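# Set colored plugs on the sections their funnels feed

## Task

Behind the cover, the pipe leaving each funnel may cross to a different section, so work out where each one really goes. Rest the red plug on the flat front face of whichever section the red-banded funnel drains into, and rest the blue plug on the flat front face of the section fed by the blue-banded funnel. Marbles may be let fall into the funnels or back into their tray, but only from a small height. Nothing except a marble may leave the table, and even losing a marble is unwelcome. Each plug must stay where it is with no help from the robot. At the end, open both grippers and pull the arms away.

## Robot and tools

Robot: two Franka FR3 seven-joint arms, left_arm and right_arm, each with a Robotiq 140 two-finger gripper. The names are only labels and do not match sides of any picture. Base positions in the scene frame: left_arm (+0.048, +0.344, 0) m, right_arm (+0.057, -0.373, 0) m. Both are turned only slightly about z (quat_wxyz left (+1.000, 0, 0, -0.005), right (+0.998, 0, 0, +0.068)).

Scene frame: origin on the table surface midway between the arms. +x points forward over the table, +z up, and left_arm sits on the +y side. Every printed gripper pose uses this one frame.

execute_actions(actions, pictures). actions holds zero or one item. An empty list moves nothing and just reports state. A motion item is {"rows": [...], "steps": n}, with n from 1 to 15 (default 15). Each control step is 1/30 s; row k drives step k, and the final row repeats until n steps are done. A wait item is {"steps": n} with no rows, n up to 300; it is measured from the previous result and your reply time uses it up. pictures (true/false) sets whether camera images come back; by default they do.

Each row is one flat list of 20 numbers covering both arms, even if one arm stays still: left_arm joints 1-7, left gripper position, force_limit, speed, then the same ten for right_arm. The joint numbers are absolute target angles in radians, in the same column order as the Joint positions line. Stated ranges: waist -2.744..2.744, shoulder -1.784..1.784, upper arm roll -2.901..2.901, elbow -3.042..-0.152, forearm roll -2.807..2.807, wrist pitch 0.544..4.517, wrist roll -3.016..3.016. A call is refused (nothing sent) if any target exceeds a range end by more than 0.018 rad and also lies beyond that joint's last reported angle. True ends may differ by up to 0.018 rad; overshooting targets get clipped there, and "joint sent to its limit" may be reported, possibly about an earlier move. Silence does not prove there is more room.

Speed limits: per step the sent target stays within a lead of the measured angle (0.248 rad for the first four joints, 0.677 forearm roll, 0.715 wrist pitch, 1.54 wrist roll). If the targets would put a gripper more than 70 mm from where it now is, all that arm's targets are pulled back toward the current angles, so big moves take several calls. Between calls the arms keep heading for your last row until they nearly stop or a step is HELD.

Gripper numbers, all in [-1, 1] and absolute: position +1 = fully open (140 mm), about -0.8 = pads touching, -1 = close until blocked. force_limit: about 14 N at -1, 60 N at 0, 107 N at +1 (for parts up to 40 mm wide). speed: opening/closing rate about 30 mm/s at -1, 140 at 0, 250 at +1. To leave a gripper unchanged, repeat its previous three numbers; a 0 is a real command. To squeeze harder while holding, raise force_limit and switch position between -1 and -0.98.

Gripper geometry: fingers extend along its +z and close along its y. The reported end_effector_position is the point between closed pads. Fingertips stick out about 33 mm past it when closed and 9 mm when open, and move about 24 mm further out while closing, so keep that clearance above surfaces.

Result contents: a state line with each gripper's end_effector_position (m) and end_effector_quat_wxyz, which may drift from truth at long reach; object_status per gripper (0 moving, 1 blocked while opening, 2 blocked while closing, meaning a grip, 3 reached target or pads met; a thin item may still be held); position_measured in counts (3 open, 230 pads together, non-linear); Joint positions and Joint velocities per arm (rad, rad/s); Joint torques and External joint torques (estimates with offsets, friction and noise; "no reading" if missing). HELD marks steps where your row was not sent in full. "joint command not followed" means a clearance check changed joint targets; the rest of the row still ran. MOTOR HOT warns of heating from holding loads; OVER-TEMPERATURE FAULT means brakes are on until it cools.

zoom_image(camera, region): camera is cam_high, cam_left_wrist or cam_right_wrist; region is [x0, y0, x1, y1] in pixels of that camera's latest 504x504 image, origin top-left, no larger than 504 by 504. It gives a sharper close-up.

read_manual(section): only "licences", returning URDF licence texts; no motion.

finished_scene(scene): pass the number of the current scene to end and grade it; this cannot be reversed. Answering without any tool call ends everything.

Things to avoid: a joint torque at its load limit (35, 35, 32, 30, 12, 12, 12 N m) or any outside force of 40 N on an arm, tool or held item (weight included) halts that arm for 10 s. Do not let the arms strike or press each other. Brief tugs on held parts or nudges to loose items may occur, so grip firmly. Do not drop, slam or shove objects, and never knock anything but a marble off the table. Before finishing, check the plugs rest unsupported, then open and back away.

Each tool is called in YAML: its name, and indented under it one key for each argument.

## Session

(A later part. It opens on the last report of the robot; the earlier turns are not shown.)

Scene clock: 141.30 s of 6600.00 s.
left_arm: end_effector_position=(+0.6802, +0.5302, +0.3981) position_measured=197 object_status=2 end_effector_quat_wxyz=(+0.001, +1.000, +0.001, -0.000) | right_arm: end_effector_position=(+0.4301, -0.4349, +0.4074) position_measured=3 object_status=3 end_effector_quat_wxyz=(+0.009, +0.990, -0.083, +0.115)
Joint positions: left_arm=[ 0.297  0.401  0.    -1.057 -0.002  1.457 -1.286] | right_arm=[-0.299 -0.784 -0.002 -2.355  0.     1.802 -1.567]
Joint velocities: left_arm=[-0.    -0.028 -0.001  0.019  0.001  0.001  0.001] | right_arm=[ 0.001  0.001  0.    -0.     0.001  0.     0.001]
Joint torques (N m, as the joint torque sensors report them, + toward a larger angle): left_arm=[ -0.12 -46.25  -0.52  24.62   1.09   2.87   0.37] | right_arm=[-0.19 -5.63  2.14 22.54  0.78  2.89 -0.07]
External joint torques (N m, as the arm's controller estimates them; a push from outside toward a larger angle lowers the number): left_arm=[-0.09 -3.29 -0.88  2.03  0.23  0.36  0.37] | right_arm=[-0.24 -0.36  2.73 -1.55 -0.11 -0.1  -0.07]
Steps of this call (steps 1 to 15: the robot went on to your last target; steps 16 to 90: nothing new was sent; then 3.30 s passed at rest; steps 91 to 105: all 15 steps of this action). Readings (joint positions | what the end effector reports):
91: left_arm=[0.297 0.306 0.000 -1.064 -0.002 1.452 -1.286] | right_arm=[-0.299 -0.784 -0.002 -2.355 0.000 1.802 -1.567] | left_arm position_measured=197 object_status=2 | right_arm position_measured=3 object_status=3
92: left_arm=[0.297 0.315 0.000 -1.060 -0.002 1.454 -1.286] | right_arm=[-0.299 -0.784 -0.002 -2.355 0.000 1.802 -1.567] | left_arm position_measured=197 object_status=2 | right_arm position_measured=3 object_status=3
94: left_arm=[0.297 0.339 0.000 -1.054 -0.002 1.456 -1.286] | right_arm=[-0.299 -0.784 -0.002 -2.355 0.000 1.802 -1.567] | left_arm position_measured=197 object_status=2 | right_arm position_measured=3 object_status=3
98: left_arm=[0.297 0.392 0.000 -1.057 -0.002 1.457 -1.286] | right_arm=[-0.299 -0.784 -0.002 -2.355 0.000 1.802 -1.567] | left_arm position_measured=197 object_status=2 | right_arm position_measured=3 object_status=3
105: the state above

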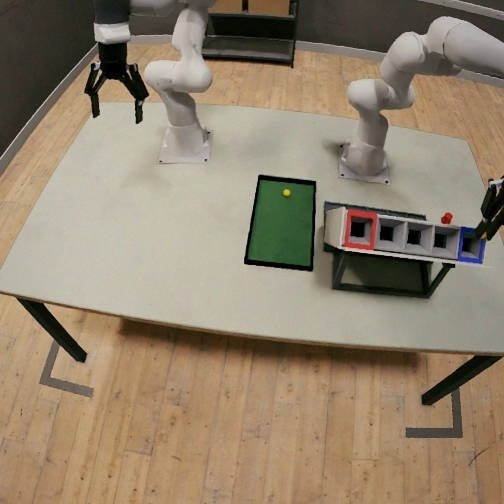

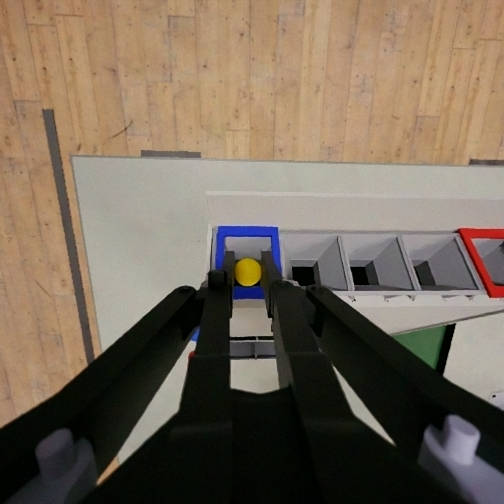

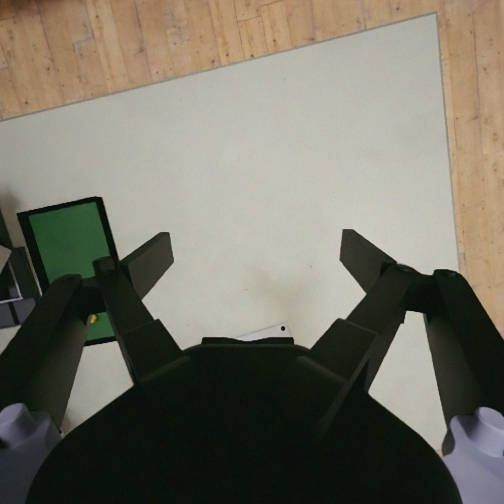

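execute_actions:
  actions:
    - {"rows":[[0.297,0.397,0,-1.054,0,1.46,-1.282,-0.3,-0.6,-0.5,-0.3,-0.785,0,-2.356,0,1.8,-1.571,1,0,0]],"steps":10}
  pictures: false

execute_actions:
  actions:
    - {"rows":[[0.299,-0.035,0,-1.3,0,1.36,-1.282,-0.1,-0.6,-0.5,-0.3,-0.785,0,-2.356,0,1.8,-1.571,1,0,0]]}
  pictures: false

execute_actions:
  actions:
    - {"rows":[[0.3,-1.15,0,-2.65,0,1.55,-1.282,-0.1,-0.6,-0.5,-0.3,-0.785,0,-2.356,0,1.8,-1.571,1,0,0]]}
  pictures: false

execute_actions:
  actions:
    - {"steps":30}

execute_actions:
  actions:
    - {"rows":[[0.898,-0.3215,0,-2.61,0,2.289,-0.683,-0.1,-0.6,-0.5,-0.3,-0.785,0,-2.356,0,1.8,-1.571,1,0,0]]}
  pictures: false

execute_actions:
  actions:
    - {"steps":35}

Scene clock: 148.90 s of 6600.00 s.
left_arm: end_effector_position=(+0.6804, +0.5303, +0.4006) position_measured=167 object_status=0 end_effector_quat_wxyz=(+0.000, +1.000, +0.001, +0.002) | right_arm: end_effector_position=(+0.4301, -0.4349, +0.4074) position_measured=3 object_status=3 end_effector_quat_wxyz=(+0.009, +0.990, -0.083, +0.115)
Joint positions: left_arm=[ 0.297  0.399  0.    -1.055 -0.002  1.457 -1.286] | right_arm=[-0.299 -0.784 -0.002 -2.355  0.     1.802 -1.567]
Joint velocities: left_arm=[-0.    -0.    -0.001 -0.001 -0.     0.    -0.   ] | right_arm=[ 0.001 -0.001  0.     0.     0.     0.     0.001]
Joint torques (N m, as the joint torque sensors report them, + toward a larger angle): left_arm=[ -0.09 -44.74  -0.31  25.27   1.22   2.85   0.39] | right_arm=[-0.86 -6.17  1.17 22.23  0.8   2.99 -0.03]
External joint torques (N m, as the arm's controller estimates them; a push from outside toward a larger angle lowers the number): left_arm=[-0.02 -1.44 -0.65  2.48  0.38  0.32  0.39] | right_arm=[-0.91 -0.83  1.78 -1.92 -0.08 -0.02 -0.04]
Steps of this call (steps 1 to 15: the robot went on to your last target; steps 16 to 90: nothing new was sent; then 4.27 s passed at rest; steps 91 to 100: all 10 steps of this action). Readings (joint positions | what the end effector reports):
91: left_arm=[0.297 0.399 0.000 -1.055 -0.002 1.457 -1.286] | right_arm=[-0.299 -0.784 -0.002 -2.355 0.000 1.802 -1.567] | left_arm position_measured=197 object_status=0 | right_arm position_measured=3 object_status=3
92: left_arm=[0.297 0.399 0.000 -1.055 -0.002 1.457 -1.286] | right_arm=[-0.299 -0.784 -0.002 -2.355 0.000 1.802 -1.567] | left_arm position_measured=197 object_status=0 | right_arm position_measured=3 object_status=3
94: left_arm=[0.297 0.399 0.000 -1.055 -0.002 1.457 -1.286] | right_arm=[-0.299 -0.784 -0.002 -2.355 0.000 1.802 -1.567] | left_arm position_measured=184 object_status=0 | right_arm position_measured=3 object_status=3
98: left_arm=[0.297 0.399 0.000 -1.055 -0.002 1.457 -1.286] | right_arm=[-0.299 -0.784 -0.002 -2.355 0.000 1.802 -1.567] | left_arm position_measured=167 object_status=0 | right_arm position_measured=3 object_status=3
100: the state above

Scene clock: 149.40 s of 6600.00 s.
left_arm: end_effector_position=(+0.5593, +0.4945, +0.5540) position_measured=141 object_status=3 end_effector_quat_wxyz=(-0.019, +0.998, +0.001, +0.067) | right_arm: end_effector_position=(+0.4301, -0.4349, +0.4074) position_measured=3 object_status=3 end_effector_quat_wxyz=(+0.009, +0.990, -0.083, +0.115)
Joint positions: left_arm=[ 0.297 -0.05   0.    -1.285 -0.002  1.374 -1.286] | right_arm=[-0.299 -0.784 -0.002 -2.355  0.     1.802 -1.567]
Joint velocities: left_arm=[-0.001  0.031 -0.001 -0.102  0.    -0.058 -0.002] | right_arm=[ 0.     0.001 -0.002 -0.001  0.001  0.    -0.   ]
Joint torques (N m, as the joint torque sensors report them, + toward a larger angle): left_arm=[  1.3  -18.61  -0.64  19.74   1.16   2.15   0.34] | right_arm=[-0.38 -5.85  1.31 22.34  0.78  2.86 -0.06]
External joint torques (N m, as the arm's controller estimates them; a push from outside toward a larger angle lowers the number): left_arm=[ 1.46  1.19 -0.42  1.8   0.46 -0.5   0.33] | right_arm=[-0.34 -0.61  2.04 -1.75 -0.1  -0.14 -0.07]
Steps of this call (steps 1 to 15: all 15 steps of this action). Readings (joint positions | what the end effector reports):
1: left_arm=[0.297 0.367 0.000 -1.108 -0.002 1.452 -1.286] | right_arm=[-0.299 -0.784 -0.002 -2.355 0.000 1.802 -1.567] | left_arm position_measured=167 object_status=0 | right_arm position_measured=3 object_status=3
2: left_arm=[0.297 0.327 0.000 -1.158 -0.002 1.439 -1.286] | right_arm=[-0.299 -0.784 -0.002 -2.355 0.000 1.802 -1.567] | left_arm position_measured=163 object_status=0 | right_arm position_measured=3 object_status=3
4: left_arm=[0.297 0.246 0.000 -1.219 -0.002 1.420 -1.286] | right_arm=[-0.299 -0.784 -0.002 -2.355 0.000 1.802 -1.567] | left_arm position_measured=154 object_status=0 | right_arm position_measured=3 object_status=3
8: left_arm=[0.297 0.077 0.000 -1.272 -0.002 1.397 -1.286] | right_arm=[-0.299 -0.784 -0.002 -2.355 0.000 1.802 -1.567] | left_arm position_measured=141 object_status=0 | right_arm position_measured=3 object_status=3
15: the state above

Scene clock: 149.90 s of 6600.00 s.
left_arm: end_effector_position=(+0.3028, +0.4190, +0.4470) position_measured=141 object_status=3 end_effector_quat_wxyz=(-0.033, +0.993, +0.001, +0.116) | right_arm: end_effector_position=(+0.4301, -0.4349, +0.4074) position_measured=3 object_status=3 end_effector_quat_wxyz=(+0.009, +0.990, -0.083, +0.115)
Joint positions: left_arm=[ 0.298 -1.093  0.    -2.389 -0.002  1.537 -1.286] | right_arm=[-0.299 -0.784 -0.002 -2.355  0.     1.802 -1.567]
Joint velocities: left_arm=[ 0.    -0.644  0.    -1.368 -0.     0.002  0.   ] | right_arm=[ 0.    -0.001 -0.001  0.    -0.001 -0.001  0.002]
Joint torques (N m, as the joint torque sensors report them, + toward a larger angle): left_arm=[ 0.62 21.98 -1.19 20.83  0.98  4.05  0.31] | right_arm=[-1.19 -6.38  0.93 23.2   0.85  2.92 -0.03]
External joint torques (N m, as the arm's controller estimates them; a push from outside toward a larger angle lowers the number): left_arm=[ 0.83  0.6  -0.09 -0.21  0.18  0.28  0.31] | right_arm=[-1.18 -1.05  1.62 -0.93 -0.03 -0.08 -0.03]
Steps of this call (steps 1 to 15: all 15 steps of this action). Readings (joint positions | what the end effector reports):
1: left_arm=[0.297 -0.093 0.000 -1.361 -0.002 1.408 -1.286] | right_arm=[-0.299 -0.784 -0.002 -2.355 0.000 1.802 -1.567] | left_arm position_measured=141 object_status=3 | right_arm position_measured=3 object_status=3
2: left_arm=[0.297 -0.156 0.000 -1.446 -0.002 1.431 -1.286] | right_arm=[-0.299 -0.784 -0.002 -2.355 0.000 1.802 -1.567] | left_arm position_measured=141 object_status=3 | right_arm position_measured=3 object_status=3
4: left_arm=[0.297 -0.305 0.000 -1.609 -0.002 1.469 -1.286] | right_arm=[-0.299 -0.784 -0.002 -2.355 0.000 1.802 -1.567] | left_arm position_measured=141 object_status=3 | right_arm position_measured=3 object_status=3
8: left_arm=[0.298 -0.628 0.000 -1.921 -0.002 1.514 -1.286] | right_arm=[-0.299 -0.784 -0.002 -2.355 0.000 1.802 -1.567] | left_arm position_measured=141 object_status=3 | right_arm position_measured=3 object_status=3
15: the state above

Scene clock: 150.90 s of 6600.00 s.
left_arm: end_effector_position=(+0.2643, +0.4076, +0.3330) position_measured=141 object_status=3 end_effector_quat_wxyz=(-0.006, +1.000, +0.001, +0.023) | right_arm: end_effector_position=(+0.4301, -0.4349, +0.4074) position_measured=3 object_status=3 end_effector_quat_wxyz=(+0.009, +0.990, -0.083, +0.115)
Joint positions: left_arm=[ 0.298 -1.148  0.    -2.648 -0.002  1.547 -1.286] | right_arm=[-0.299 -0.784 -0.002 -2.355  0.     1.802 -1.567]
Joint velocities: left_arm=[-0.001  0.     0.     0.001 -0.     0.     0.002] | right_arm=[ 0.001  0.003 -0.002 -0.    -0.     0.001  0.001]
Joint torques (N m, as the joint torque sensors report them, + toward a larger angle): left_arm=[ 0.93  4.68 -0.95 23.58  1.21  2.93  0.29] | right_arm=[-0.36 -5.69  2.18 22.66  0.79  2.84 -0.06]
External joint torques (N m, as the arm's controller estimates them; a push from outside toward a larger angle lowers the number): left_arm=[ 0.9  -0.28 -0.1   0.33  0.35  0.3   0.29] | right_arm=[-0.35 -0.56  2.86 -1.39 -0.08 -0.16 -0.06]
Steps of this call (steps 1 to 30: the robot went on to your last target). Readings (joint positions | what the end effector reports):
1: left_arm=[0.298 -1.110 0.000 -2.435 -0.002 1.538 -1.286] | right_arm=[-0.299 -0.784 -0.002 -2.355 0.000 1.802 -1.567] | left_arm position_measured=141 object_status=3 | right_arm position_measured=3 object_status=3
2: left_arm=[0.298 -1.121 0.000 -2.482 -0.002 1.539 -1.286] | right_arm=[-0.299 -0.784 -0.002 -2.355 0.000 1.802 -1.567] | left_arm position_measured=141 object_status=3 | right_arm position_measured=3 object_status=3
4: left_arm=[0.298 -1.134 0.000 -2.572 -0.002 1.541 -1.286] | right_arm=[-0.299 -0.784 -0.002 -2.355 0.000 1.802 -1.567] | left_arm position_measured=141 object_status=3 | right_arm position_measured=3 object_status=3
8: left_arm=[0.298 -1.140 0.000 -2.642 -0.002 1.542 -1.286] | right_arm=[-0.299 -0.784 -0.002 -2.355 0.000 1.802 -1.567] | left_arm position_measured=141 object_status=3 | right_arm position_measured=3 object_status=3
30: the state above
All arms were judged still, so your last target was given up. Only a new action makes them travel on or press farther. Fingers that are still opening or closing keep moving.

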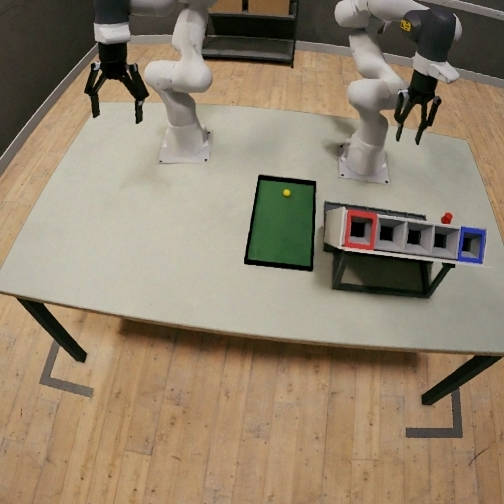

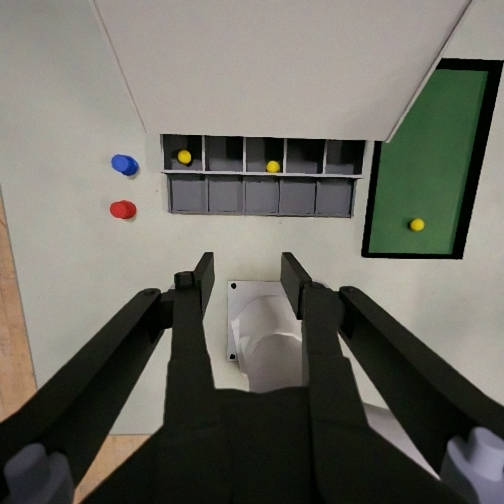

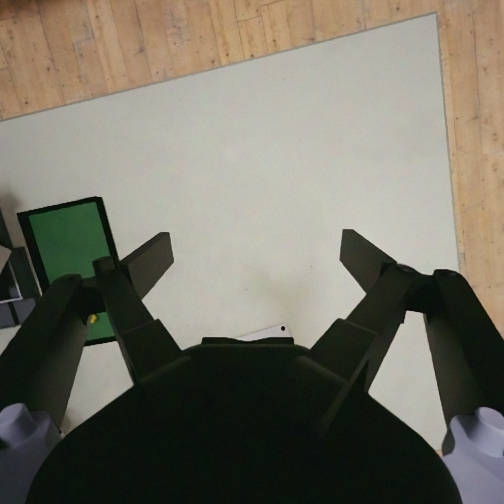

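Scene clock: 151.40 s of 6600.00 s.
left_arm: end_effector_position=(+0.3284, +0.6034, +0.2699) position_measured=141 object_status=3 end_effector_quat_wxyz=(-0.040, +0.994, +0.088, +0.052) | right_arm: end_effector_position=(+0.4301, -0.4349, +0.4074) position_measured=3 object_status=3 end_effector_quat_wxyz=(+0.009, +0.990, -0.083, +0.115)
Joint positions: left_arm=[ 0.761 -0.683 -0.004 -2.608 -0.003  2.056 -0.998] | right_arm=[-0.299 -0.784 -0.002 -2.355  0.     1.802 -1.567]
Joint velocities: left_arm=[ 0.942  1.393  0.049  0.038 -0.001  0.834  0.606] | right_arm=[-0.001 -0.    -0.    -0.001 -0.     0.001 -0.001]
Joint torques (N m, as the joint torque sensors report them, + toward a larger angle): left_arm=[ -2.96 -11.6   -1.88  23.78   1.08   2.18   0.49] | right_arm=[-0.91 -6.16  2.43 22.8   0.77  2.89 -0.04]
External joint torques (N m, as the arm's controller estimates them; a push from outside toward a larger angle lowers the number): left_arm=[1.89 2.94 0.39 2.6  0.41 0.44 0.48] | right_arm=[-0.86 -0.84  3.14 -1.31 -0.11 -0.11 -0.04]
Steps of this call (steps 1 to 15: all 15 steps of this action). Readings (joint positions | what the end effector reports):
1: left_arm=[0.315 -1.135 -0.001 -2.645 -0.003 1.578 -1.269] | right_arm=[-0.299 -0.784 -0.002 -2.355 0.000 1.802 -1.567] | left_arm position_measured=141 object_status=3 | right_arm position_measured=3 object_status=3
2: left_arm=[0.338 -1.114 -0.001 -2.640 -0.003 1.615 -1.252] | right_arm=[-0.299 -0.784 -0.002 -2.355 0.000 1.802 -1.567] | left_arm position_measured=141 object_status=3 | right_arm position_measured=3 object_status=3
4: left_arm=[0.387 -1.066 -0.002 -2.634 -0.003 1.689 -1.216] | right_arm=[-0.299 -0.784 -0.002 -2.355 0.000 1.802 -1.567] | left_arm position_measured=141 object_status=3 | right_arm position_measured=3 object_status=3
8: left_arm=[0.504 -0.952 -0.003 -2.622 -0.003 1.835 -1.139] | right_arm=[-0.299 -0.784 -0.002 -2.355 0.000 1.802 -1.567] | left_arm position_measured=141 object_status=3 | right_arm position_measured=3 object_status=3
15: the state above

Scene clock: 152.57 s of 6600.00 s.
left_arm: end_effector_position=(+0.3063, +0.6604, +0.1493) position_measured=141 object_status=3 end_effector_quat_wxyz=(+0.002, +1.000, +0.006, -0.000) | right_arm: end_effector_position=(+0.4301, -0.4349, +0.4074) position_measured=3 object_status=3 end_effector_quat_wxyz=(+0.009, +0.990, -0.083, +0.115)
Joint positions: left_arm=[ 0.896 -0.322  0.001 -2.611 -0.003  2.286 -0.694] | right_arm=[-0.299 -0.784 -0.002 -2.355  0.     1.802 -1.567]
Joint velocities: left_arm=[-0.     0.     0.     0.001 -0.001  0.001  0.023] | right_arm=[-0.     0.001  0.001  0.001  0.    -0.001  0.   ]
Joint torques (N m, as the joint torque sensors report them, + toward a larger angle): left_arm=[  1.64 -18.9   -1.2   25.23   1.22   2.96   0.4 ] | right_arm=[-0.49 -6.    1.14 23.11  0.87  2.91 -0.12]
External joint torques (N m, as the arm's controller estimates them; a push from outside toward a larger angle lowers the number): left_arm=[ 1.68 -0.19 -0.86  2.93  0.6   0.45  0.4 ] | right_arm=[-0.52 -0.7   1.77 -1.01 -0.01 -0.09 -0.12]
Steps of this call (steps 1 to 35: the robot went on to your last target). Readings (joint positions | what the end effector reports):
1: left_arm=[0.791 -0.632 -0.004 -2.606 -0.003 2.085 -0.977] | right_arm=[-0.299 -0.784 -0.002 -2.355 0.000 1.802 -1.567] | left_arm position_measured=141 object_status=3 | right_arm position_measured=3 object_status=3
2: left_arm=[0.817 -0.577 -0.003 -2.605 -0.003 2.112 -0.955] | right_arm=[-0.299 -0.784 -0.002 -2.355 0.000 1.802 -1.567] | left_arm position_measured=141 object_status=3 | right_arm position_measured=3 object_status=3
4: left_arm=[0.856 -0.461 -0.001 -2.603 -0.003 2.162 -0.911] | right_arm=[-0.299 -0.784 -0.002 -2.355 0.000 1.802 -1.567] | left_arm position_measured=141 object_status=3 | right_arm position_measured=3 object_status=3
8: left_arm=[0.890 -0.332 0.001 -2.618 -0.003 2.226 -0.831] | right_arm=[-0.299 -0.784 -0.002 -2.355 0.000 1.802 -1.567] | left_arm position_measured=141 object_status=3 | right_arm position_measured=3 object_status=3
35: the state above

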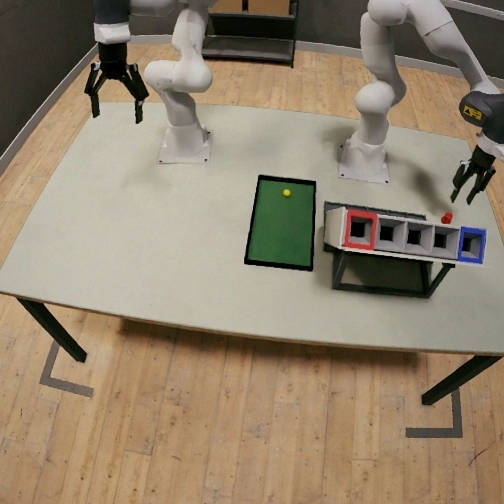

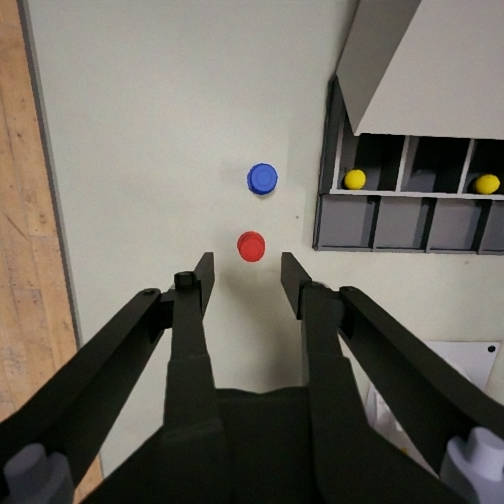

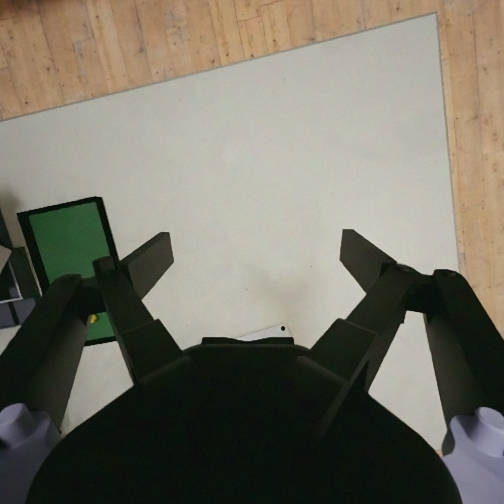

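execute_actions:
  actions:
    - {"rows":[[0.884,-0.199,0,-2.673,0,2.474,-0.695,-0.1,-0.6,-0.5,-0.3,-0.785,0,-2.356,0,1.8,-1.571,1,0,0]]}
  pictures: false

execute_actions:
  actions:
    - {"steps":12}

zoom_image:
  camera: "cam_left_wrist"
  region: [180, 120, 504, 320]

zoom_image:
  camera: "cam_high"
  region: [404, 160, 504, 240]

Scene clock: 158.87 s of 6600.00 s.
left_arm: end_effector_position=(+0.3063, +0.6545, +0.0882) position_measured=141 object_status=3 end_effector_quat_wxyz=(+0.006, +1.000, -0.001, -0.004) | right_arm: end_effector_position=(+0.4301, -0.4349, +0.4074) position_measured=3 object_status=3 end_effector_quat_wxyz=(+0.009, +0.990, -0.083, +0.115)
Joint positions: left_arm=[ 0.886 -0.198  0.001 -2.674 -0.003  2.461 -0.69 ] | right_arm=[-0.299 -0.784 -0.002 -2.355  0.     1.802 -1.567]
Joint velocities: left_arm=[-0.    -0.001  0.     0.001  0.001  0.061 -0.003] | right_arm=[ 0.    -0.     0.    -0.    -0.001  0.     0.001]
Joint torques (N m, as the joint torque sensors report them, + toward a larger angle): left_arm=[ -1.32 -21.31  -1.52  22.96   1.03   2.84  -0.05] | right_arm=[-0.39 -6.69  1.19 22.42  0.8   2.89 -0.02]
External joint torques (N m, as the arm's controller estimates them; a push from outside toward a larger angle lowers the number): left_arm=[-1.35 -0.22 -1.36  2.77  0.52  0.36 -0.05] | right_arm=[-0.4  -1.38  1.84 -1.73 -0.07 -0.11 -0.03]
Steps of this call (steps 1 to 30: the robot went on to your last target; steps 31 to 90: nothing new was sent; then 2.80 s passed at rest; steps 91 to 105: all 15 steps of this action). Readings (joint positions | what the end effector reports):
91: left_arm=[0.894 -0.305 0.002 -2.617 -0.003 2.321 -0.687] | right_arm=[-0.299 -0.784 -0.002 -2.355 0.000 1.802 -1.567] | left_arm position_measured=141 object_status=3 | right_arm position_measured=3 object_status=3
92: left_arm=[0.891 -0.275 0.002 -2.629 -0.003 2.351 -0.688] | right_arm=[-0.299 -0.784 -0.002 -2.355 0.000 1.802 -1.567] | left_arm position_measured=141 object_status=3 | right_arm position_measured=3 object_status=3
94: left_arm=[0.888 -0.226 0.001 -2.657 -0.003 2.389 -0.688] | right_arm=[-0.299 -0.784 -0.002 -2.355 0.000 1.802 -1.567] | left_arm position_measured=141 object_status=3 | right_arm position_measured=3 object_status=3
98: left_arm=[0.886 -0.198 0.001 -2.675 -0.003 2.430 -0.689] | right_arm=[-0.299 -0.784 -0.002 -2.355 0.000 1.802 -1.567] | left_arm position_measured=141 object_status=3 | right_arm position_measured=3 object_status=3
105: the state above

Scene clock: 159.27 s of 6600.00 s.
left_arm: end_effector_position=(+0.3081, +0.6567, +0.0890) position_measured=141 object_status=3 end_effector_quat_wxyz=(+0.003, +1.000, -0.000, -0.001) | right_arm: end_effector_position=(+0.4301, -0.4349, +0.4074) position_measured=3 object_status=3 end_effector_quat_wxyz=(+0.009, +0.990, -0.083, +0.115)
Joint positions: left_arm=[ 0.886 -0.198  0.001 -2.674 -0.003  2.47  -0.691] | right_arm=[-0.299 -0.784 -0.002 -2.355  0.     1.802 -1.567]
Joint velocities: left_arm=[ 0.     0.     0.    -0.001 -0.     0.005  0.002] | right_arm=[-0.003 -0.001 -0.001  0.    -0.     0.     0.001]
Joint torques (N m, as the joint torque sensors report them, + toward a larger angle): left_arm=[ -2.01 -20.88  -1.84  22.98   1.02   2.86   0.05] | right_arm=[-0.63 -6.24  2.04 23.13  0.8   2.91 -0.14]
External joint torques (N m, as the arm's controller estimates them; a push from outside toward a larger angle lowers the number): left_arm=[-2.01  0.16 -1.65  2.77  0.51  0.35  0.05] | right_arm=[-0.56 -0.78  2.75 -1.08 -0.07 -0.1  -0.14]
Steps of this call (steps 1 to 12: the robot went on to your last target). Readings (joint positions | what the end effector reports):
1: left_arm=[0.886 -0.198 0.001 -2.674 -0.003 2.463 -0.690] | right_arm=[-0.299 -0.784 -0.002 -2.355 0.000 1.802 -1.567] | left_arm position_measured=141 object_status=3 | right_arm position_measured=3 object_status=3
2: left_arm=[0.886 -0.198 0.001 -2.674 -0.003 2.465 -0.690] | right_arm=[-0.299 -0.784 -0.002 -2.355 0.000 1.802 -1.567] | left_arm position_measured=141 object_status=3 | right_arm position_measured=3 object_status=3
4: left_arm=[0.886 -0.198 0.001 -2.674 -0.003 2.467 -0.691] | right_arm=[-0.299 -0.784 -0.002 -2.355 0.000 1.802 -1.567] | left_arm position_measured=141 object_status=3 | right_arm position_measured=3 object_status=3
8: left_arm=[0.886 -0.198 0.001 -2.674 -0.003 2.469 -0.691] | right_arm=[-0.299 -0.784 -0.002 -2.355 0.000 1.802 -1.567] | left_arm position_measured=141 object_status=3 | right_arm position_measured=3 object_status=3
12: the state above

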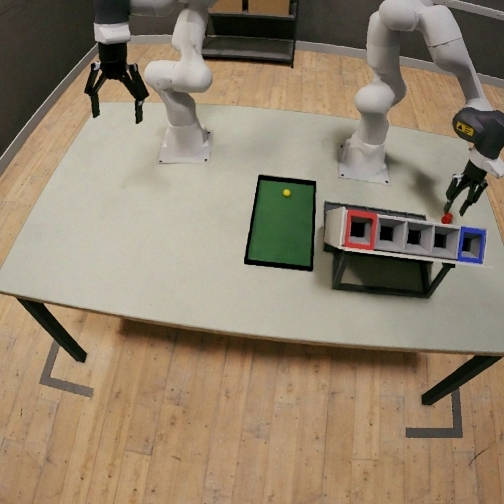

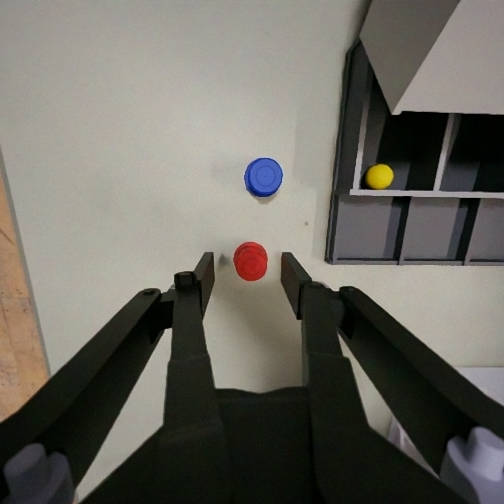

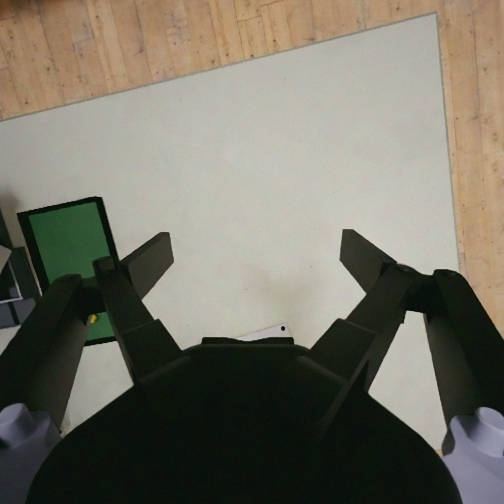

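Region (180, 120, 504, 320) of cam_left_wrist's 504x504 image, scaled by 1.556, with more detail than that image has; it fills the top 311 rows of this view, and the rest is white.

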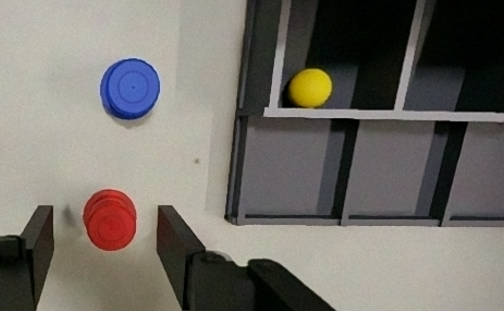

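Region (404, 160, 504, 240) of cam_high's 504x504 image, scaled by 5.040, with more detail than that image has; it fills the top 403 rows of this view, and the rest is white.

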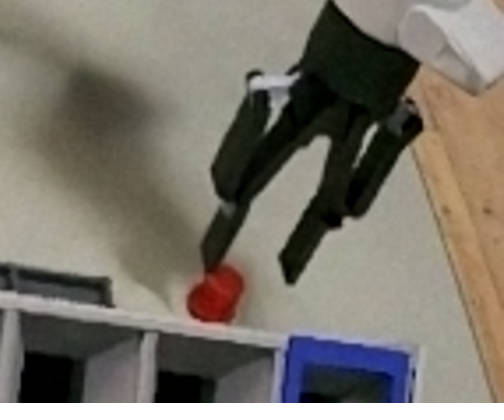

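execute_actions:
  actions:
    - {"rows":[[0.878,-0.116,0,-2.699,0,2.583,-0.7,-0.1,-0.6,-0.5,-0.3,-0.785,0,-2.356,0,1.8,-1.571,1,0,0]]}
  pictures: false

execute_actions:
  actions:
    - {"rows":[[0.878,-0.116,0,-2.699,0,2.583,-0.7,-1,-0.6,-0.5,-0.3,-0.785,0,-2.356,0,1.8,-1.571,1,0,0]]}

Scene clock: 165.07 s of 6600.00 s.
left_arm: end_effector_position=(+0.3080, +0.6529, +0.0554) position_measured=141 object_status=3 end_effector_quat_wxyz=(+0.004, +1.000, -0.001, -0.002) | right_arm: end_effector_position=(+0.4301, -0.4349, +0.4074) position_measured=3 object_status=3 end_effector_quat_wxyz=(+0.009, +0.990, -0.083, +0.115)
Joint positions: left_arm=[ 0.88  -0.117  0.001 -2.7   -0.003  2.574 -0.695] | right_arm=[-0.299 -0.784 -0.002 -2.355  0.     1.802 -1.567]
Joint velocities: left_arm=[ 0.002  0.001 -0.    -0.001  0.002  0.036 -0.002] | right_arm=[-0.001 -0.001  0.    -0.001  0.001 -0.    -0.001]
Joint torques (N m, as the joint torque sensors report them, + toward a larger angle): left_arm=[ -1.94 -21.74  -1.3   20.52   0.98   2.9   -0.04] | right_arm=[-0.61 -6.81  2.12 22.99  0.86  2.81  0.01]
External joint torques (N m, as the arm's controller estimates them; a push from outside toward a larger angle lowers the number): left_arm=[-2.01  0.58 -1.25  1.91  0.55  0.42 -0.04] | right_arm=[-0.61 -1.45  2.77 -1.15 -0.02 -0.19  0.01]
Steps of this call (steps 1 to 15: the robot went on to your last target; steps 16 to 90: nothing new was sent; then 2.30 s passed at rest; steps 91 to 105: all 15 steps of this action). Readings (joint positions | what the end effector reports):
91: left_arm=[0.885 -0.186 0.001 -2.675 -0.003 2.492 -0.692] | right_arm=[-0.299 -0.784 -0.002 -2.355 0.000 1.802 -1.567] | left_arm position_measured=141 object_status=3 | right_arm position_measured=3 object_status=3
92: left_arm=[0.883 -0.166 0.001 -2.679 -0.003 2.509 -0.692] | right_arm=[-0.299 -0.784 -0.002 -2.355 0.000 1.802 -1.567] | left_arm position_measured=141 object_status=3 | right_arm position_measured=3 object_status=3
94: left_arm=[0.881 -0.134 0.001 -2.692 -0.003 2.531 -0.693] | right_arm=[-0.299 -0.784 -0.002 -2.355 0.000 1.802 -1.567] | left_arm position_measured=141 object_status=3 | right_arm position_measured=3 object_status=3
98: left_arm=[0.880 -0.117 0.001 -2.700 -0.003 2.556 -0.694] | right_arm=[-0.299 -0.784 -0.002 -2.355 0.000 1.802 -1.567] | left_arm position_measured=141 object_status=3 | right_arm position_measured=3 object_status=3
105: the state above

Scene clock: 165.57 s of 6600.00 s.
left_arm: end_effector_position=(+0.3092, +0.6543, +0.0559) position_measured=190 object_status=0 end_effector_quat_wxyz=(+0.002, +1.000, -0.001, -0.000) | right_arm: end_effector_position=(+0.4301, -0.4349, +0.4074) position_measured=3 object_status=3 end_effector_quat_wxyz=(+0.009, +0.990, -0.083, +0.115)
Joint positions: left_arm=[ 0.88  -0.117  0.001 -2.7   -0.003  2.579 -0.696] | right_arm=[-0.299 -0.784 -0.002 -2.355  0.     1.802 -1.567]
Joint velocities: left_arm=[ 0.001 -0.001 -0.001  0.002  0.    -0.001 -0.002] | right_arm=[-0.001  0.     0.     0.001 -0.001 -0.001 -0.   ]
Joint torques (N m, as the joint torque sensors report them, + toward a larger angle): left_arm=[ -0.76 -21.18  -0.57  20.8    1.     3.08  -0.07] | right_arm=[ 0.03 -5.48  2.13 22.83  0.73  2.99  0.03]
External joint torques (N m, as the arm's controller estimates them; a push from outside toward a larger angle lowers the number): left_arm=[-0.76  1.28 -0.45  2.02  0.56  0.55 -0.07] | right_arm=[ 0.   -0.15  2.75 -1.31 -0.15 -0.01  0.02]
Steps of this call (steps 1 to 15: all 15 steps of this action). Readings (joint positions | what the end effector reports):
1: left_arm=[0.880 -0.117 0.001 -2.700 -0.003 2.575 -0.695] | right_arm=[-0.299 -0.784 -0.002 -2.355 0.000 1.802 -1.567] | left_arm position_measured=141 object_status=0 | right_arm position_measured=3 object_status=3
2: left_arm=[0.880 -0.117 0.001 -2.700 -0.003 2.576 -0.695] | right_arm=[-0.299 -0.784 -0.002 -2.355 0.000 1.802 -1.567] | left_arm position_measured=145 object_status=0 | right_arm position_measured=3 object_status=3
4: left_arm=[0.880 -0.117 0.001 -2.700 -0.003 2.578 -0.695] | right_arm=[-0.299 -0.784 -0.002 -2.355 0.000 1.802 -1.567] | left_arm position_measured=155 object_status=0 | right_arm position_measured=3 object_status=3
8: left_arm=[0.880 -0.117 0.001 -2.700 -0.003 2.579 -0.696] | right_arm=[-0.299 -0.784 -0.002 -2.355 0.000 1.802 -1.567] | left_arm position_measured=173 object_status=0 | right_arm position_measured=3 object_status=3
15: the state above

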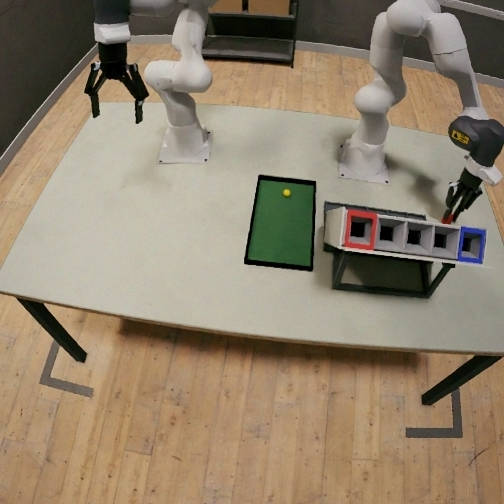

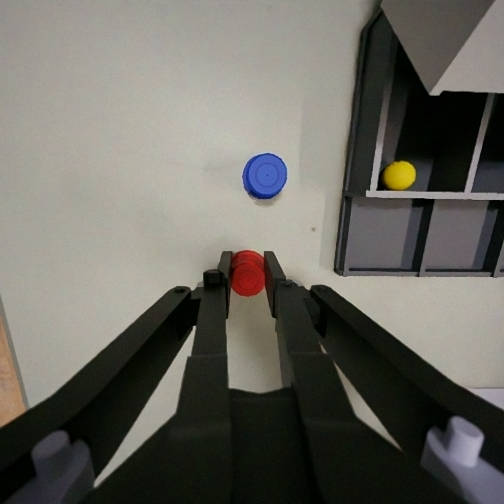

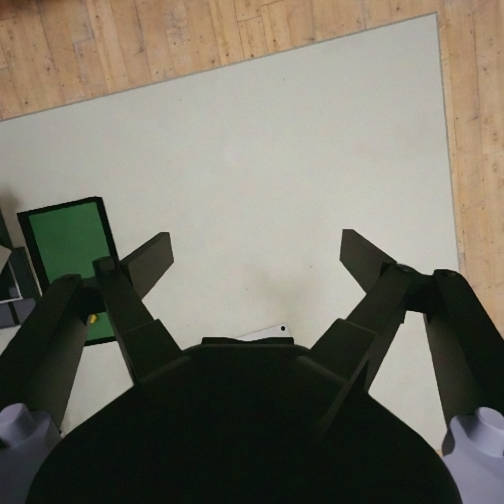

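execute_actions:
  actions:
    - {"rows":[[0.878,-0.3215,0,-2.61,0,2.289,-0.7,-1,-0.6,-0.5,-0.3,-0.785,0,-2.356,0,1.8,-1.571,1,0,0]]}
  pictures: false

execute_actions:
  actions:
    - {"rows":[[0.152,-0.585,0,-2.862,0,2.177,-1.429,-1,-0.6,-0.5,-0.3,-0.785,0,-2.356,0,1.8,-1.571,1,0,0]]}
  pictures: false

execute_actions:
  actions:
    - {"steps":35}

Scene clock: 173.43 s of 6600.00 s.
left_arm: end_effector_position=(+0.3168, +0.6628, +0.1529) position_measured=190 object_status=2 end_effector_quat_wxyz=(-0.008, +1.000, -0.001, +0.008) | right_arm: end_effector_position=(+0.4301, -0.4349, +0.4073) position_measured=3 object_status=3 end_effector_quat_wxyz=(+0.009, +0.990, -0.083, +0.115)
Joint positions: left_arm=[ 0.88  -0.323  0.001 -2.609 -0.003  2.309 -0.696] | right_arm=[-0.299 -0.784 -0.002 -2.355  0.     1.802 -1.567]
Joint velocities: left_arm=[-0.    -0.     0.001 -0.003  0.001 -0.106 -0.001] | right_arm=[-0.001  0.     0.001  0.001  0.     0.001 -0.   ]
Joint torques (N m, as the joint torque sensors report them, + toward a larger angle): left_arm=[ -1.76 -16.98  -1.21  24.05   1.09   2.16  -0.03] | right_arm=[-0.04 -5.65  1.77 23.27  0.78  2.93  0.01]
External joint torques (N m, as the arm's controller estimates them; a push from outside toward a larger angle lowers the number): left_arm=[-1.79  2.07 -0.93  1.42  0.47 -0.49 -0.03] | right_arm=[-0.05 -0.34  2.4  -0.87 -0.1  -0.07  0.  ]
Steps of this call (steps 1 to 15: the robot went on to your last target; steps 16 to 90: nothing new was sent; then 4.37 s passed at rest; steps 91 to 105: all 15 steps of this action). Readings (joint positions | what the end effector reports):
91: left_arm=[0.880 -0.139 0.001 -2.694 -0.003 2.538 -0.696] | right_arm=[-0.299 -0.784 -0.002 -2.355 0.000 1.802 -1.567] | left_arm position_measured=190 object_status=2 | right_arm position_measured=3 object_status=3
92: left_arm=[0.880 -0.179 0.001 -2.680 -0.003 2.499 -0.696] | right_arm=[-0.299 -0.784 -0.002 -2.355 0.000 1.802 -1.567] | left_arm position_measured=190 object_status=2 | right_arm position_measured=3 object_status=3
94: left_arm=[0.880 -0.260 0.001 -2.640 -0.003 2.433 -0.696] | right_arm=[-0.299 -0.784 -0.002 -2.355 0.000 1.802 -1.567] | left_arm position_measured=190 object_status=2 | right_arm position_measured=3 object_status=3
98: left_arm=[0.880 -0.322 0.001 -2.605 -0.003 2.362 -0.696] | right_arm=[-0.299 -0.784 -0.002 -2.355 0.000 1.802 -1.567] | left_arm position_measured=190 object_status=2 | right_arm position_measured=3 object_status=3
105: the state above

Scene clock: 173.93 s of 6600.00 s.
left_arm: end_effector_position=(+0.3467, +0.3941, +0.1314) position_measured=190 object_status=2 end_effector_quat_wxyz=(+0.010, +0.994, -0.098, -0.040) | right_arm: end_effector_position=(+0.4301, -0.4349, +0.4073) position_measured=3 object_status=3 end_effector_quat_wxyz=(+0.009, +0.990, -0.083, +0.115)
Joint positions: left_arm=[ 0.18  -0.58  -0.006 -2.857 -0.002  2.195 -1.209] | right_arm=[-0.299 -0.784 -0.002 -2.355  0.     1.802 -1.567]
Joint velocities: left_arm=[-0.378 -0.036  0.001 -0.05   0.002 -0.096 -0.715] | right_arm=[-0.002 -0.     0.     0.    -0.    -0.     0.001]
Joint torques (N m, as the joint torque sensors report them, + toward a larger angle): left_arm=[  1.73 -10.94   2.28  22.78   1.12   2.05  -0.07] | right_arm=[-0.41 -5.51  1.98 23.03  0.87  2.94 -0.15]
External joint torques (N m, as the arm's controller estimates them; a push from outside toward a larger angle lowers the number): left_arm=[-1.56 -1.23 -0.57  0.18  0.44 -0.37 -0.06] | right_arm=[-0.39 -0.18  2.66 -1.13 -0.01 -0.06 -0.16]
Steps of this call (steps 1 to 15: all 15 steps of this action). Readings (joint positions | what the end effector reports):
1: left_arm=[0.856 -0.346 0.010 -2.634 -0.002 2.303 -0.728] | right_arm=[-0.299 -0.784 -0.002 -2.355 0.000 1.802 -1.567] | left_arm position_measured=190 object_status=2 | right_arm position_measured=3 object_status=3
2: left_arm=[0.821 -0.382 0.011 -2.670 -0.002 2.293 -0.761] | right_arm=[-0.299 -0.784 -0.002 -2.355 0.000 1.802 -1.567] | left_arm position_measured=190 object_status=2 | right_arm position_measured=3 object_status=3
4: left_arm=[0.738 -0.447 0.009 -2.731 -0.002 2.272 -0.833] | right_arm=[-0.299 -0.784 -0.002 -2.355 0.000 1.802 -1.567] | left_arm position_measured=190 object_status=2 | right_arm position_measured=3 object_status=3
8: left_arm=[0.521 -0.537 0.004 -2.814 -0.002 2.235 -0.984] | right_arm=[-0.299 -0.784 -0.002 -2.355 0.000 1.802 -1.567] | left_arm position_measured=190 object_status=2 | right_arm position_measured=3 object_status=3
15: the state above

Scene clock: 175.10 s of 6600.00 s.
left_arm: end_effector_position=(+0.3414, +0.3861, +0.1298) position_measured=190 object_status=2 end_effector_quat_wxyz=(+0.008, +0.999, -0.003, -0.049) | right_arm: end_effector_position=(+0.4301, -0.4349, +0.4073) position_measured=3 object_status=3 end_effector_quat_wxyz=(+0.009, +0.990, -0.083, +0.115)
Joint positions: left_arm=[ 0.154 -0.583 -0.002 -2.861 -0.002  2.18  -1.42 ] | right_arm=[-0.299 -0.784 -0.002 -2.355  0.     1.802 -1.567]
Joint velocities: left_arm=[ 0.     0.001  0.001  0.001 -0.001 -0.    -0.014] | right_arm=[ 0.001  0.    -0.001 -0.     0.001 -0.001  0.001]
Joint torques (N m, as the joint torque sensors report them, + toward a larger angle): left_arm=[ -1.98 -11.02  -0.36  23.12   1.08   1.89  -0.02] | right_arm=[-0.84 -5.22  1.21 22.18  0.75  2.87 -0.01]
External joint torques (N m, as the arm's controller estimates them; a push from outside toward a larger angle lowers the number): left_arm=[-2.01 -1.33  0.12  0.89  0.42 -0.39 -0.02] | right_arm=[-0.82  0.    1.91 -1.88 -0.13 -0.11 -0.02]
Steps of this call (steps 1 to 35: the robot went on to your last target). Readings (joint positions | what the end effector reports):
1: left_arm=[0.170 -0.581 -0.006 -2.858 -0.002 2.192 -1.232] | right_arm=[-0.299 -0.784 -0.002 -2.355 0.000 1.802 -1.567] | left_arm position_measured=190 object_status=2 | right_arm position_measured=3 object_status=3
2: left_arm=[0.164 -0.581 -0.005 -2.859 -0.002 2.190 -1.252] | right_arm=[-0.299 -0.784 -0.002 -2.355 0.000 1.802 -1.567] | left_arm position_measured=190 object_status=2 | right_arm position_measured=3 object_status=3
4: left_arm=[0.158 -0.582 -0.004 -2.860 -0.002 2.186 -1.286] | right_arm=[-0.299 -0.784 -0.002 -2.355 0.000 1.802 -1.567] | left_arm position_measured=190 object_status=2 | right_arm position_measured=3 object_status=3
8: left_arm=[0.155 -0.582 -0.002 -2.861 -0.002 2.183 -1.335] | right_arm=[-0.299 -0.784 -0.002 -2.355 0.000 1.802 -1.567] | left_arm position_measured=190 object_status=2 | right_arm position_measured=3 object_status=3
35: the state above

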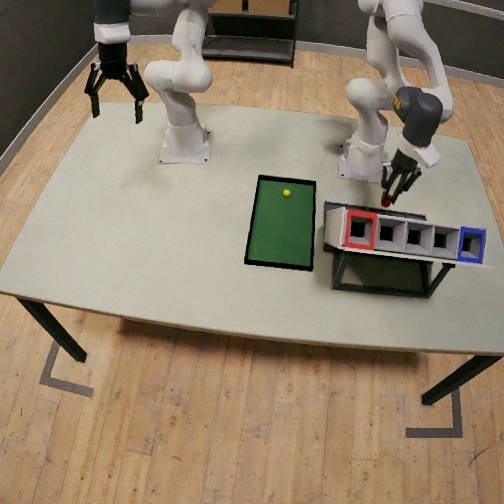

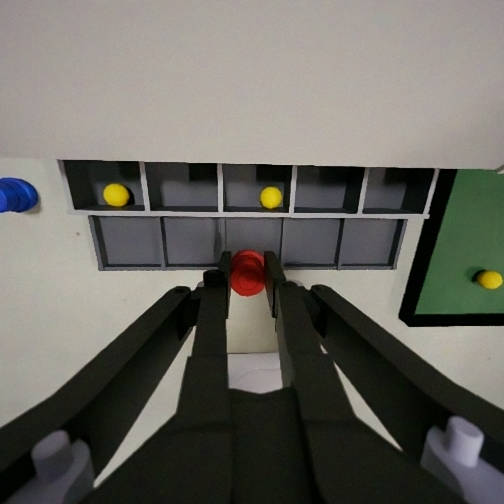

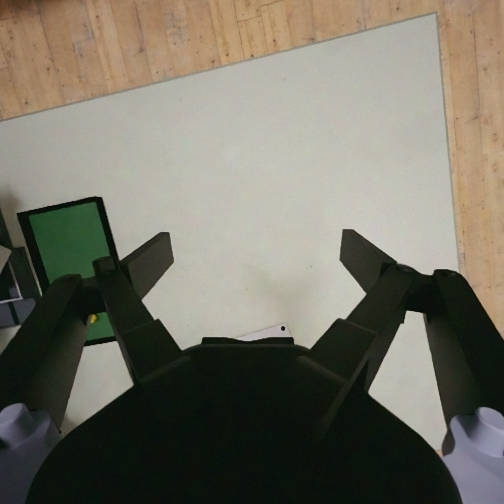

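execute_actions:
  actions:
    - {"rows":[[0.128,-0.478,0,-2.908,0,2.335,-1.45,-1,-0.6,-0.5,-0.3,-0.785,0,-2.356,0,1.8,-1.571,1,0,0]]}
  pictures: false

execute_actions:
  actions:
    - {"rows":[[0.128,-0.455,0,-2.916,0,2.38,-1.45,-1,-0.6,-0.5,-0.3,-0.785,0,-2.356,0,1.8,-1.571,1,0,0],[0.128,-0.455,0,-2.916,0,2.39,-1.45,-1,-0.6,-0.5,-0.3,-0.785,0,-2.356,0,1.8,-1.571,1,0,0],[0.128,-0.455,0,-2.916,0,2.4,-1.45,-1,-0.6,-0.5,-0.3,-0.785,0,-2.356,0,1.8,-1.571,1,0,0],[0.128,-0.44,0,-2.922,0,2.4,-1.45,-1,-0.6,-0.5,-0.3,-0.785,0,-2.356,0,1.8,-1.571,1,0,0],[0.128,-0.44,0,-2.922,0,2.4,-1.45,-1,-0.6,-0.5,-0.3,-0.785,0,-2.356,0,1.8,-1.571,1,0,0],[0.128,-0.44,0,-2.922,0,2.4,-1.45,-1,-0.6,-0.5,-0.3,-0.785,0,-2.356,0,1.8,-1.571,1,0,0],[0.128,-0.424,0,-2.928,0,2.405,-1.45,-1,-0.6,-0.5,-0.3,-0.785,0,-2.356,0,1.8,-1.571,1,0,0]]}

Scene clock: 181.47 s of 6600.00 s.
left_arm: end_effector_position=(+0.3406, +0.3791, +0.0888) position_measured=190 object_status=2 end_effector_quat_wxyz=(+0.007, +0.999, -0.004, -0.052) | right_arm: end_effector_position=(+0.4301, -0.4349, +0.4073) position_measured=3 object_status=3 end_effector_quat_wxyz=(+0.009, +0.990, -0.083, +0.115)
Joint positions: left_arm=[ 0.13  -0.48   0.    -2.909 -0.002  2.324 -1.442] | right_arm=[-0.299 -0.784 -0.002 -2.355  0.     1.802 -1.567]
Joint velocities: left_arm=[-0.001 -0.001  0.     0.001 -0.001  0.049 -0.014] | right_arm=[ 0.001  0.    -0.    -0.001 -0.001  0.    -0.001]
Joint torques (N m, as the joint torque sensors report them, + toward a larger angle): left_arm=[-1.16 -9.89 -1.49 23.02  0.85  2.58 -0.1 ] | right_arm=[-0.23 -5.44  0.43 23.06  0.66  2.87 -0.06]
External joint torques (N m, as the arm's controller estimates them; a push from outside toward a larger angle lowers the number): left_arm=[-1.15  1.6  -1.02  2.57  0.28  0.35 -0.1 ] | right_arm=[-0.25 -0.2   1.09 -1.03 -0.22 -0.12 -0.07]
Steps of this call (steps 1 to 15: the robot went on to your last target; steps 16 to 90: nothing new was sent; then 2.87 s passed at rest; steps 91 to 105: all 15 steps of this action). Readings (joint positions | what the end effector reports):
91: left_arm=[0.148 -0.566 0.000 -2.866 -0.002 2.208 -1.427] | right_arm=[-0.299 -0.784 -0.002 -2.355 0.000 1.802 -1.567] | left_arm position_measured=190 object_status=2 | right_arm position_measured=3 object_status=3
92: left_arm=[0.142 -0.538 0.000 -2.875 -0.002 2.232 -1.429] | right_arm=[-0.299 -0.784 -0.002 -2.355 0.000 1.802 -1.567] | left_arm position_measured=190 object_status=2 | right_arm position_measured=3 object_status=3
94: left_arm=[0.135 -0.500 0.000 -2.897 -0.002 2.263 -1.432] | right_arm=[-0.299 -0.784 -0.002 -2.355 0.000 1.802 -1.567] | left_arm position_measured=190 object_status=2 | right_arm position_measured=3 object_status=3
98: left_arm=[0.131 -0.480 0.000 -2.909 -0.002 2.299 -1.437] | right_arm=[-0.299 -0.784 -0.002 -2.355 0.000 1.802 -1.567] | left_arm position_measured=190 object_status=2 | right_arm position_measured=3 object_status=3
105: the state above

Scene clock: 181.97 s of 6600.00 s.
left_arm: end_effector_position=(+0.3401, +0.3791, +0.0703) position_measured=190 object_status=2 end_effector_quat_wxyz=(+0.007, +0.999, -0.002, -0.052) | right_arm: end_effector_position=(+0.4301, -0.4349, +0.4073) position_measured=3 object_status=3 end_effector_quat_wxyz=(+0.009, +0.990, -0.083, +0.115)
Joint positions: left_arm=[ 0.13  -0.426  0.    -2.927 -0.002  2.397 -1.445] | right_arm=[-0.299 -0.784 -0.002 -2.355  0.     1.802 -1.567]
Joint velocities: left_arm=[-0.001 -0.001  0.001  0.001 -0.001  0.033 -0.004] | right_arm=[ 0.001  0.     0.001 -0.    -0.001 -0.     0.   ]
Joint torques (N m, as the joint torque sensors report them, + toward a larger angle): left_arm=[ -1.18 -10.86  -0.57  21.59   0.94   2.76  -0.19] | right_arm=[-0.22 -5.77  1.92 21.64  0.79  2.87 -0.14]
External joint torques (N m, as the arm's controller estimates them; a push from outside toward a larger angle lowers the number): left_arm=[-1.14  1.63 -0.13  1.94  0.42  0.5  -0.18] | right_arm=[-0.27 -0.49  2.54 -2.5  -0.09 -0.13 -0.14]
Steps of this call (steps 1 to 15: all 15 steps of this action). Readings (joint positions | what the end effector reports):
1: left_arm=[0.130 -0.476 0.000 -2.909 -0.002 2.333 -1.442] | right_arm=[-0.299 -0.784 -0.002 -2.355 0.000 1.802 -1.567] | left_arm position_measured=190 object_status=2 | right_arm position_measured=3 object_status=3
2: left_arm=[0.130 -0.470 0.000 -2.910 -0.002 2.343 -1.443] | right_arm=[-0.299 -0.784 -0.002 -2.355 0.000 1.802 -1.567] | left_arm position_measured=190 object_status=2 | right_arm position_measured=3 object_status=3
4: left_arm=[0.130 -0.459 0.000 -2.914 -0.002 2.361 -1.443] | right_arm=[-0.299 -0.784 -0.002 -2.355 0.000 1.802 -1.567] | left_arm position_measured=190 object_status=2 | right_arm position_measured=3 object_status=3
8: left_arm=[0.130 -0.437 0.000 -2.922 -0.002 2.383 -1.444] | right_arm=[-0.299 -0.784 -0.002 -2.355 0.000 1.802 -1.567] | left_arm position_measured=190 object_status=2 | right_arm position_measured=3 object_status=3
15: the state above

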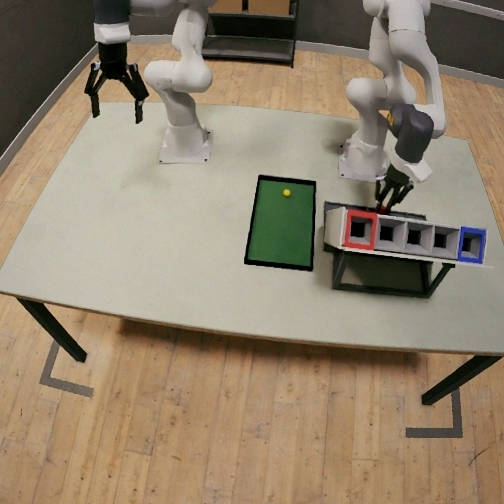

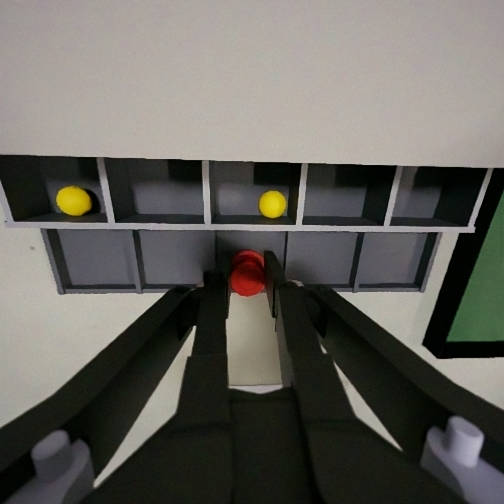

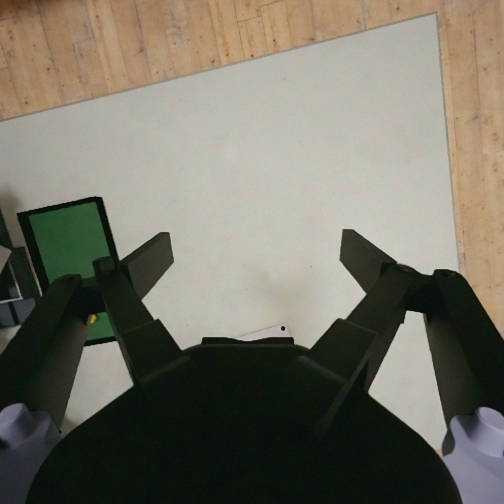

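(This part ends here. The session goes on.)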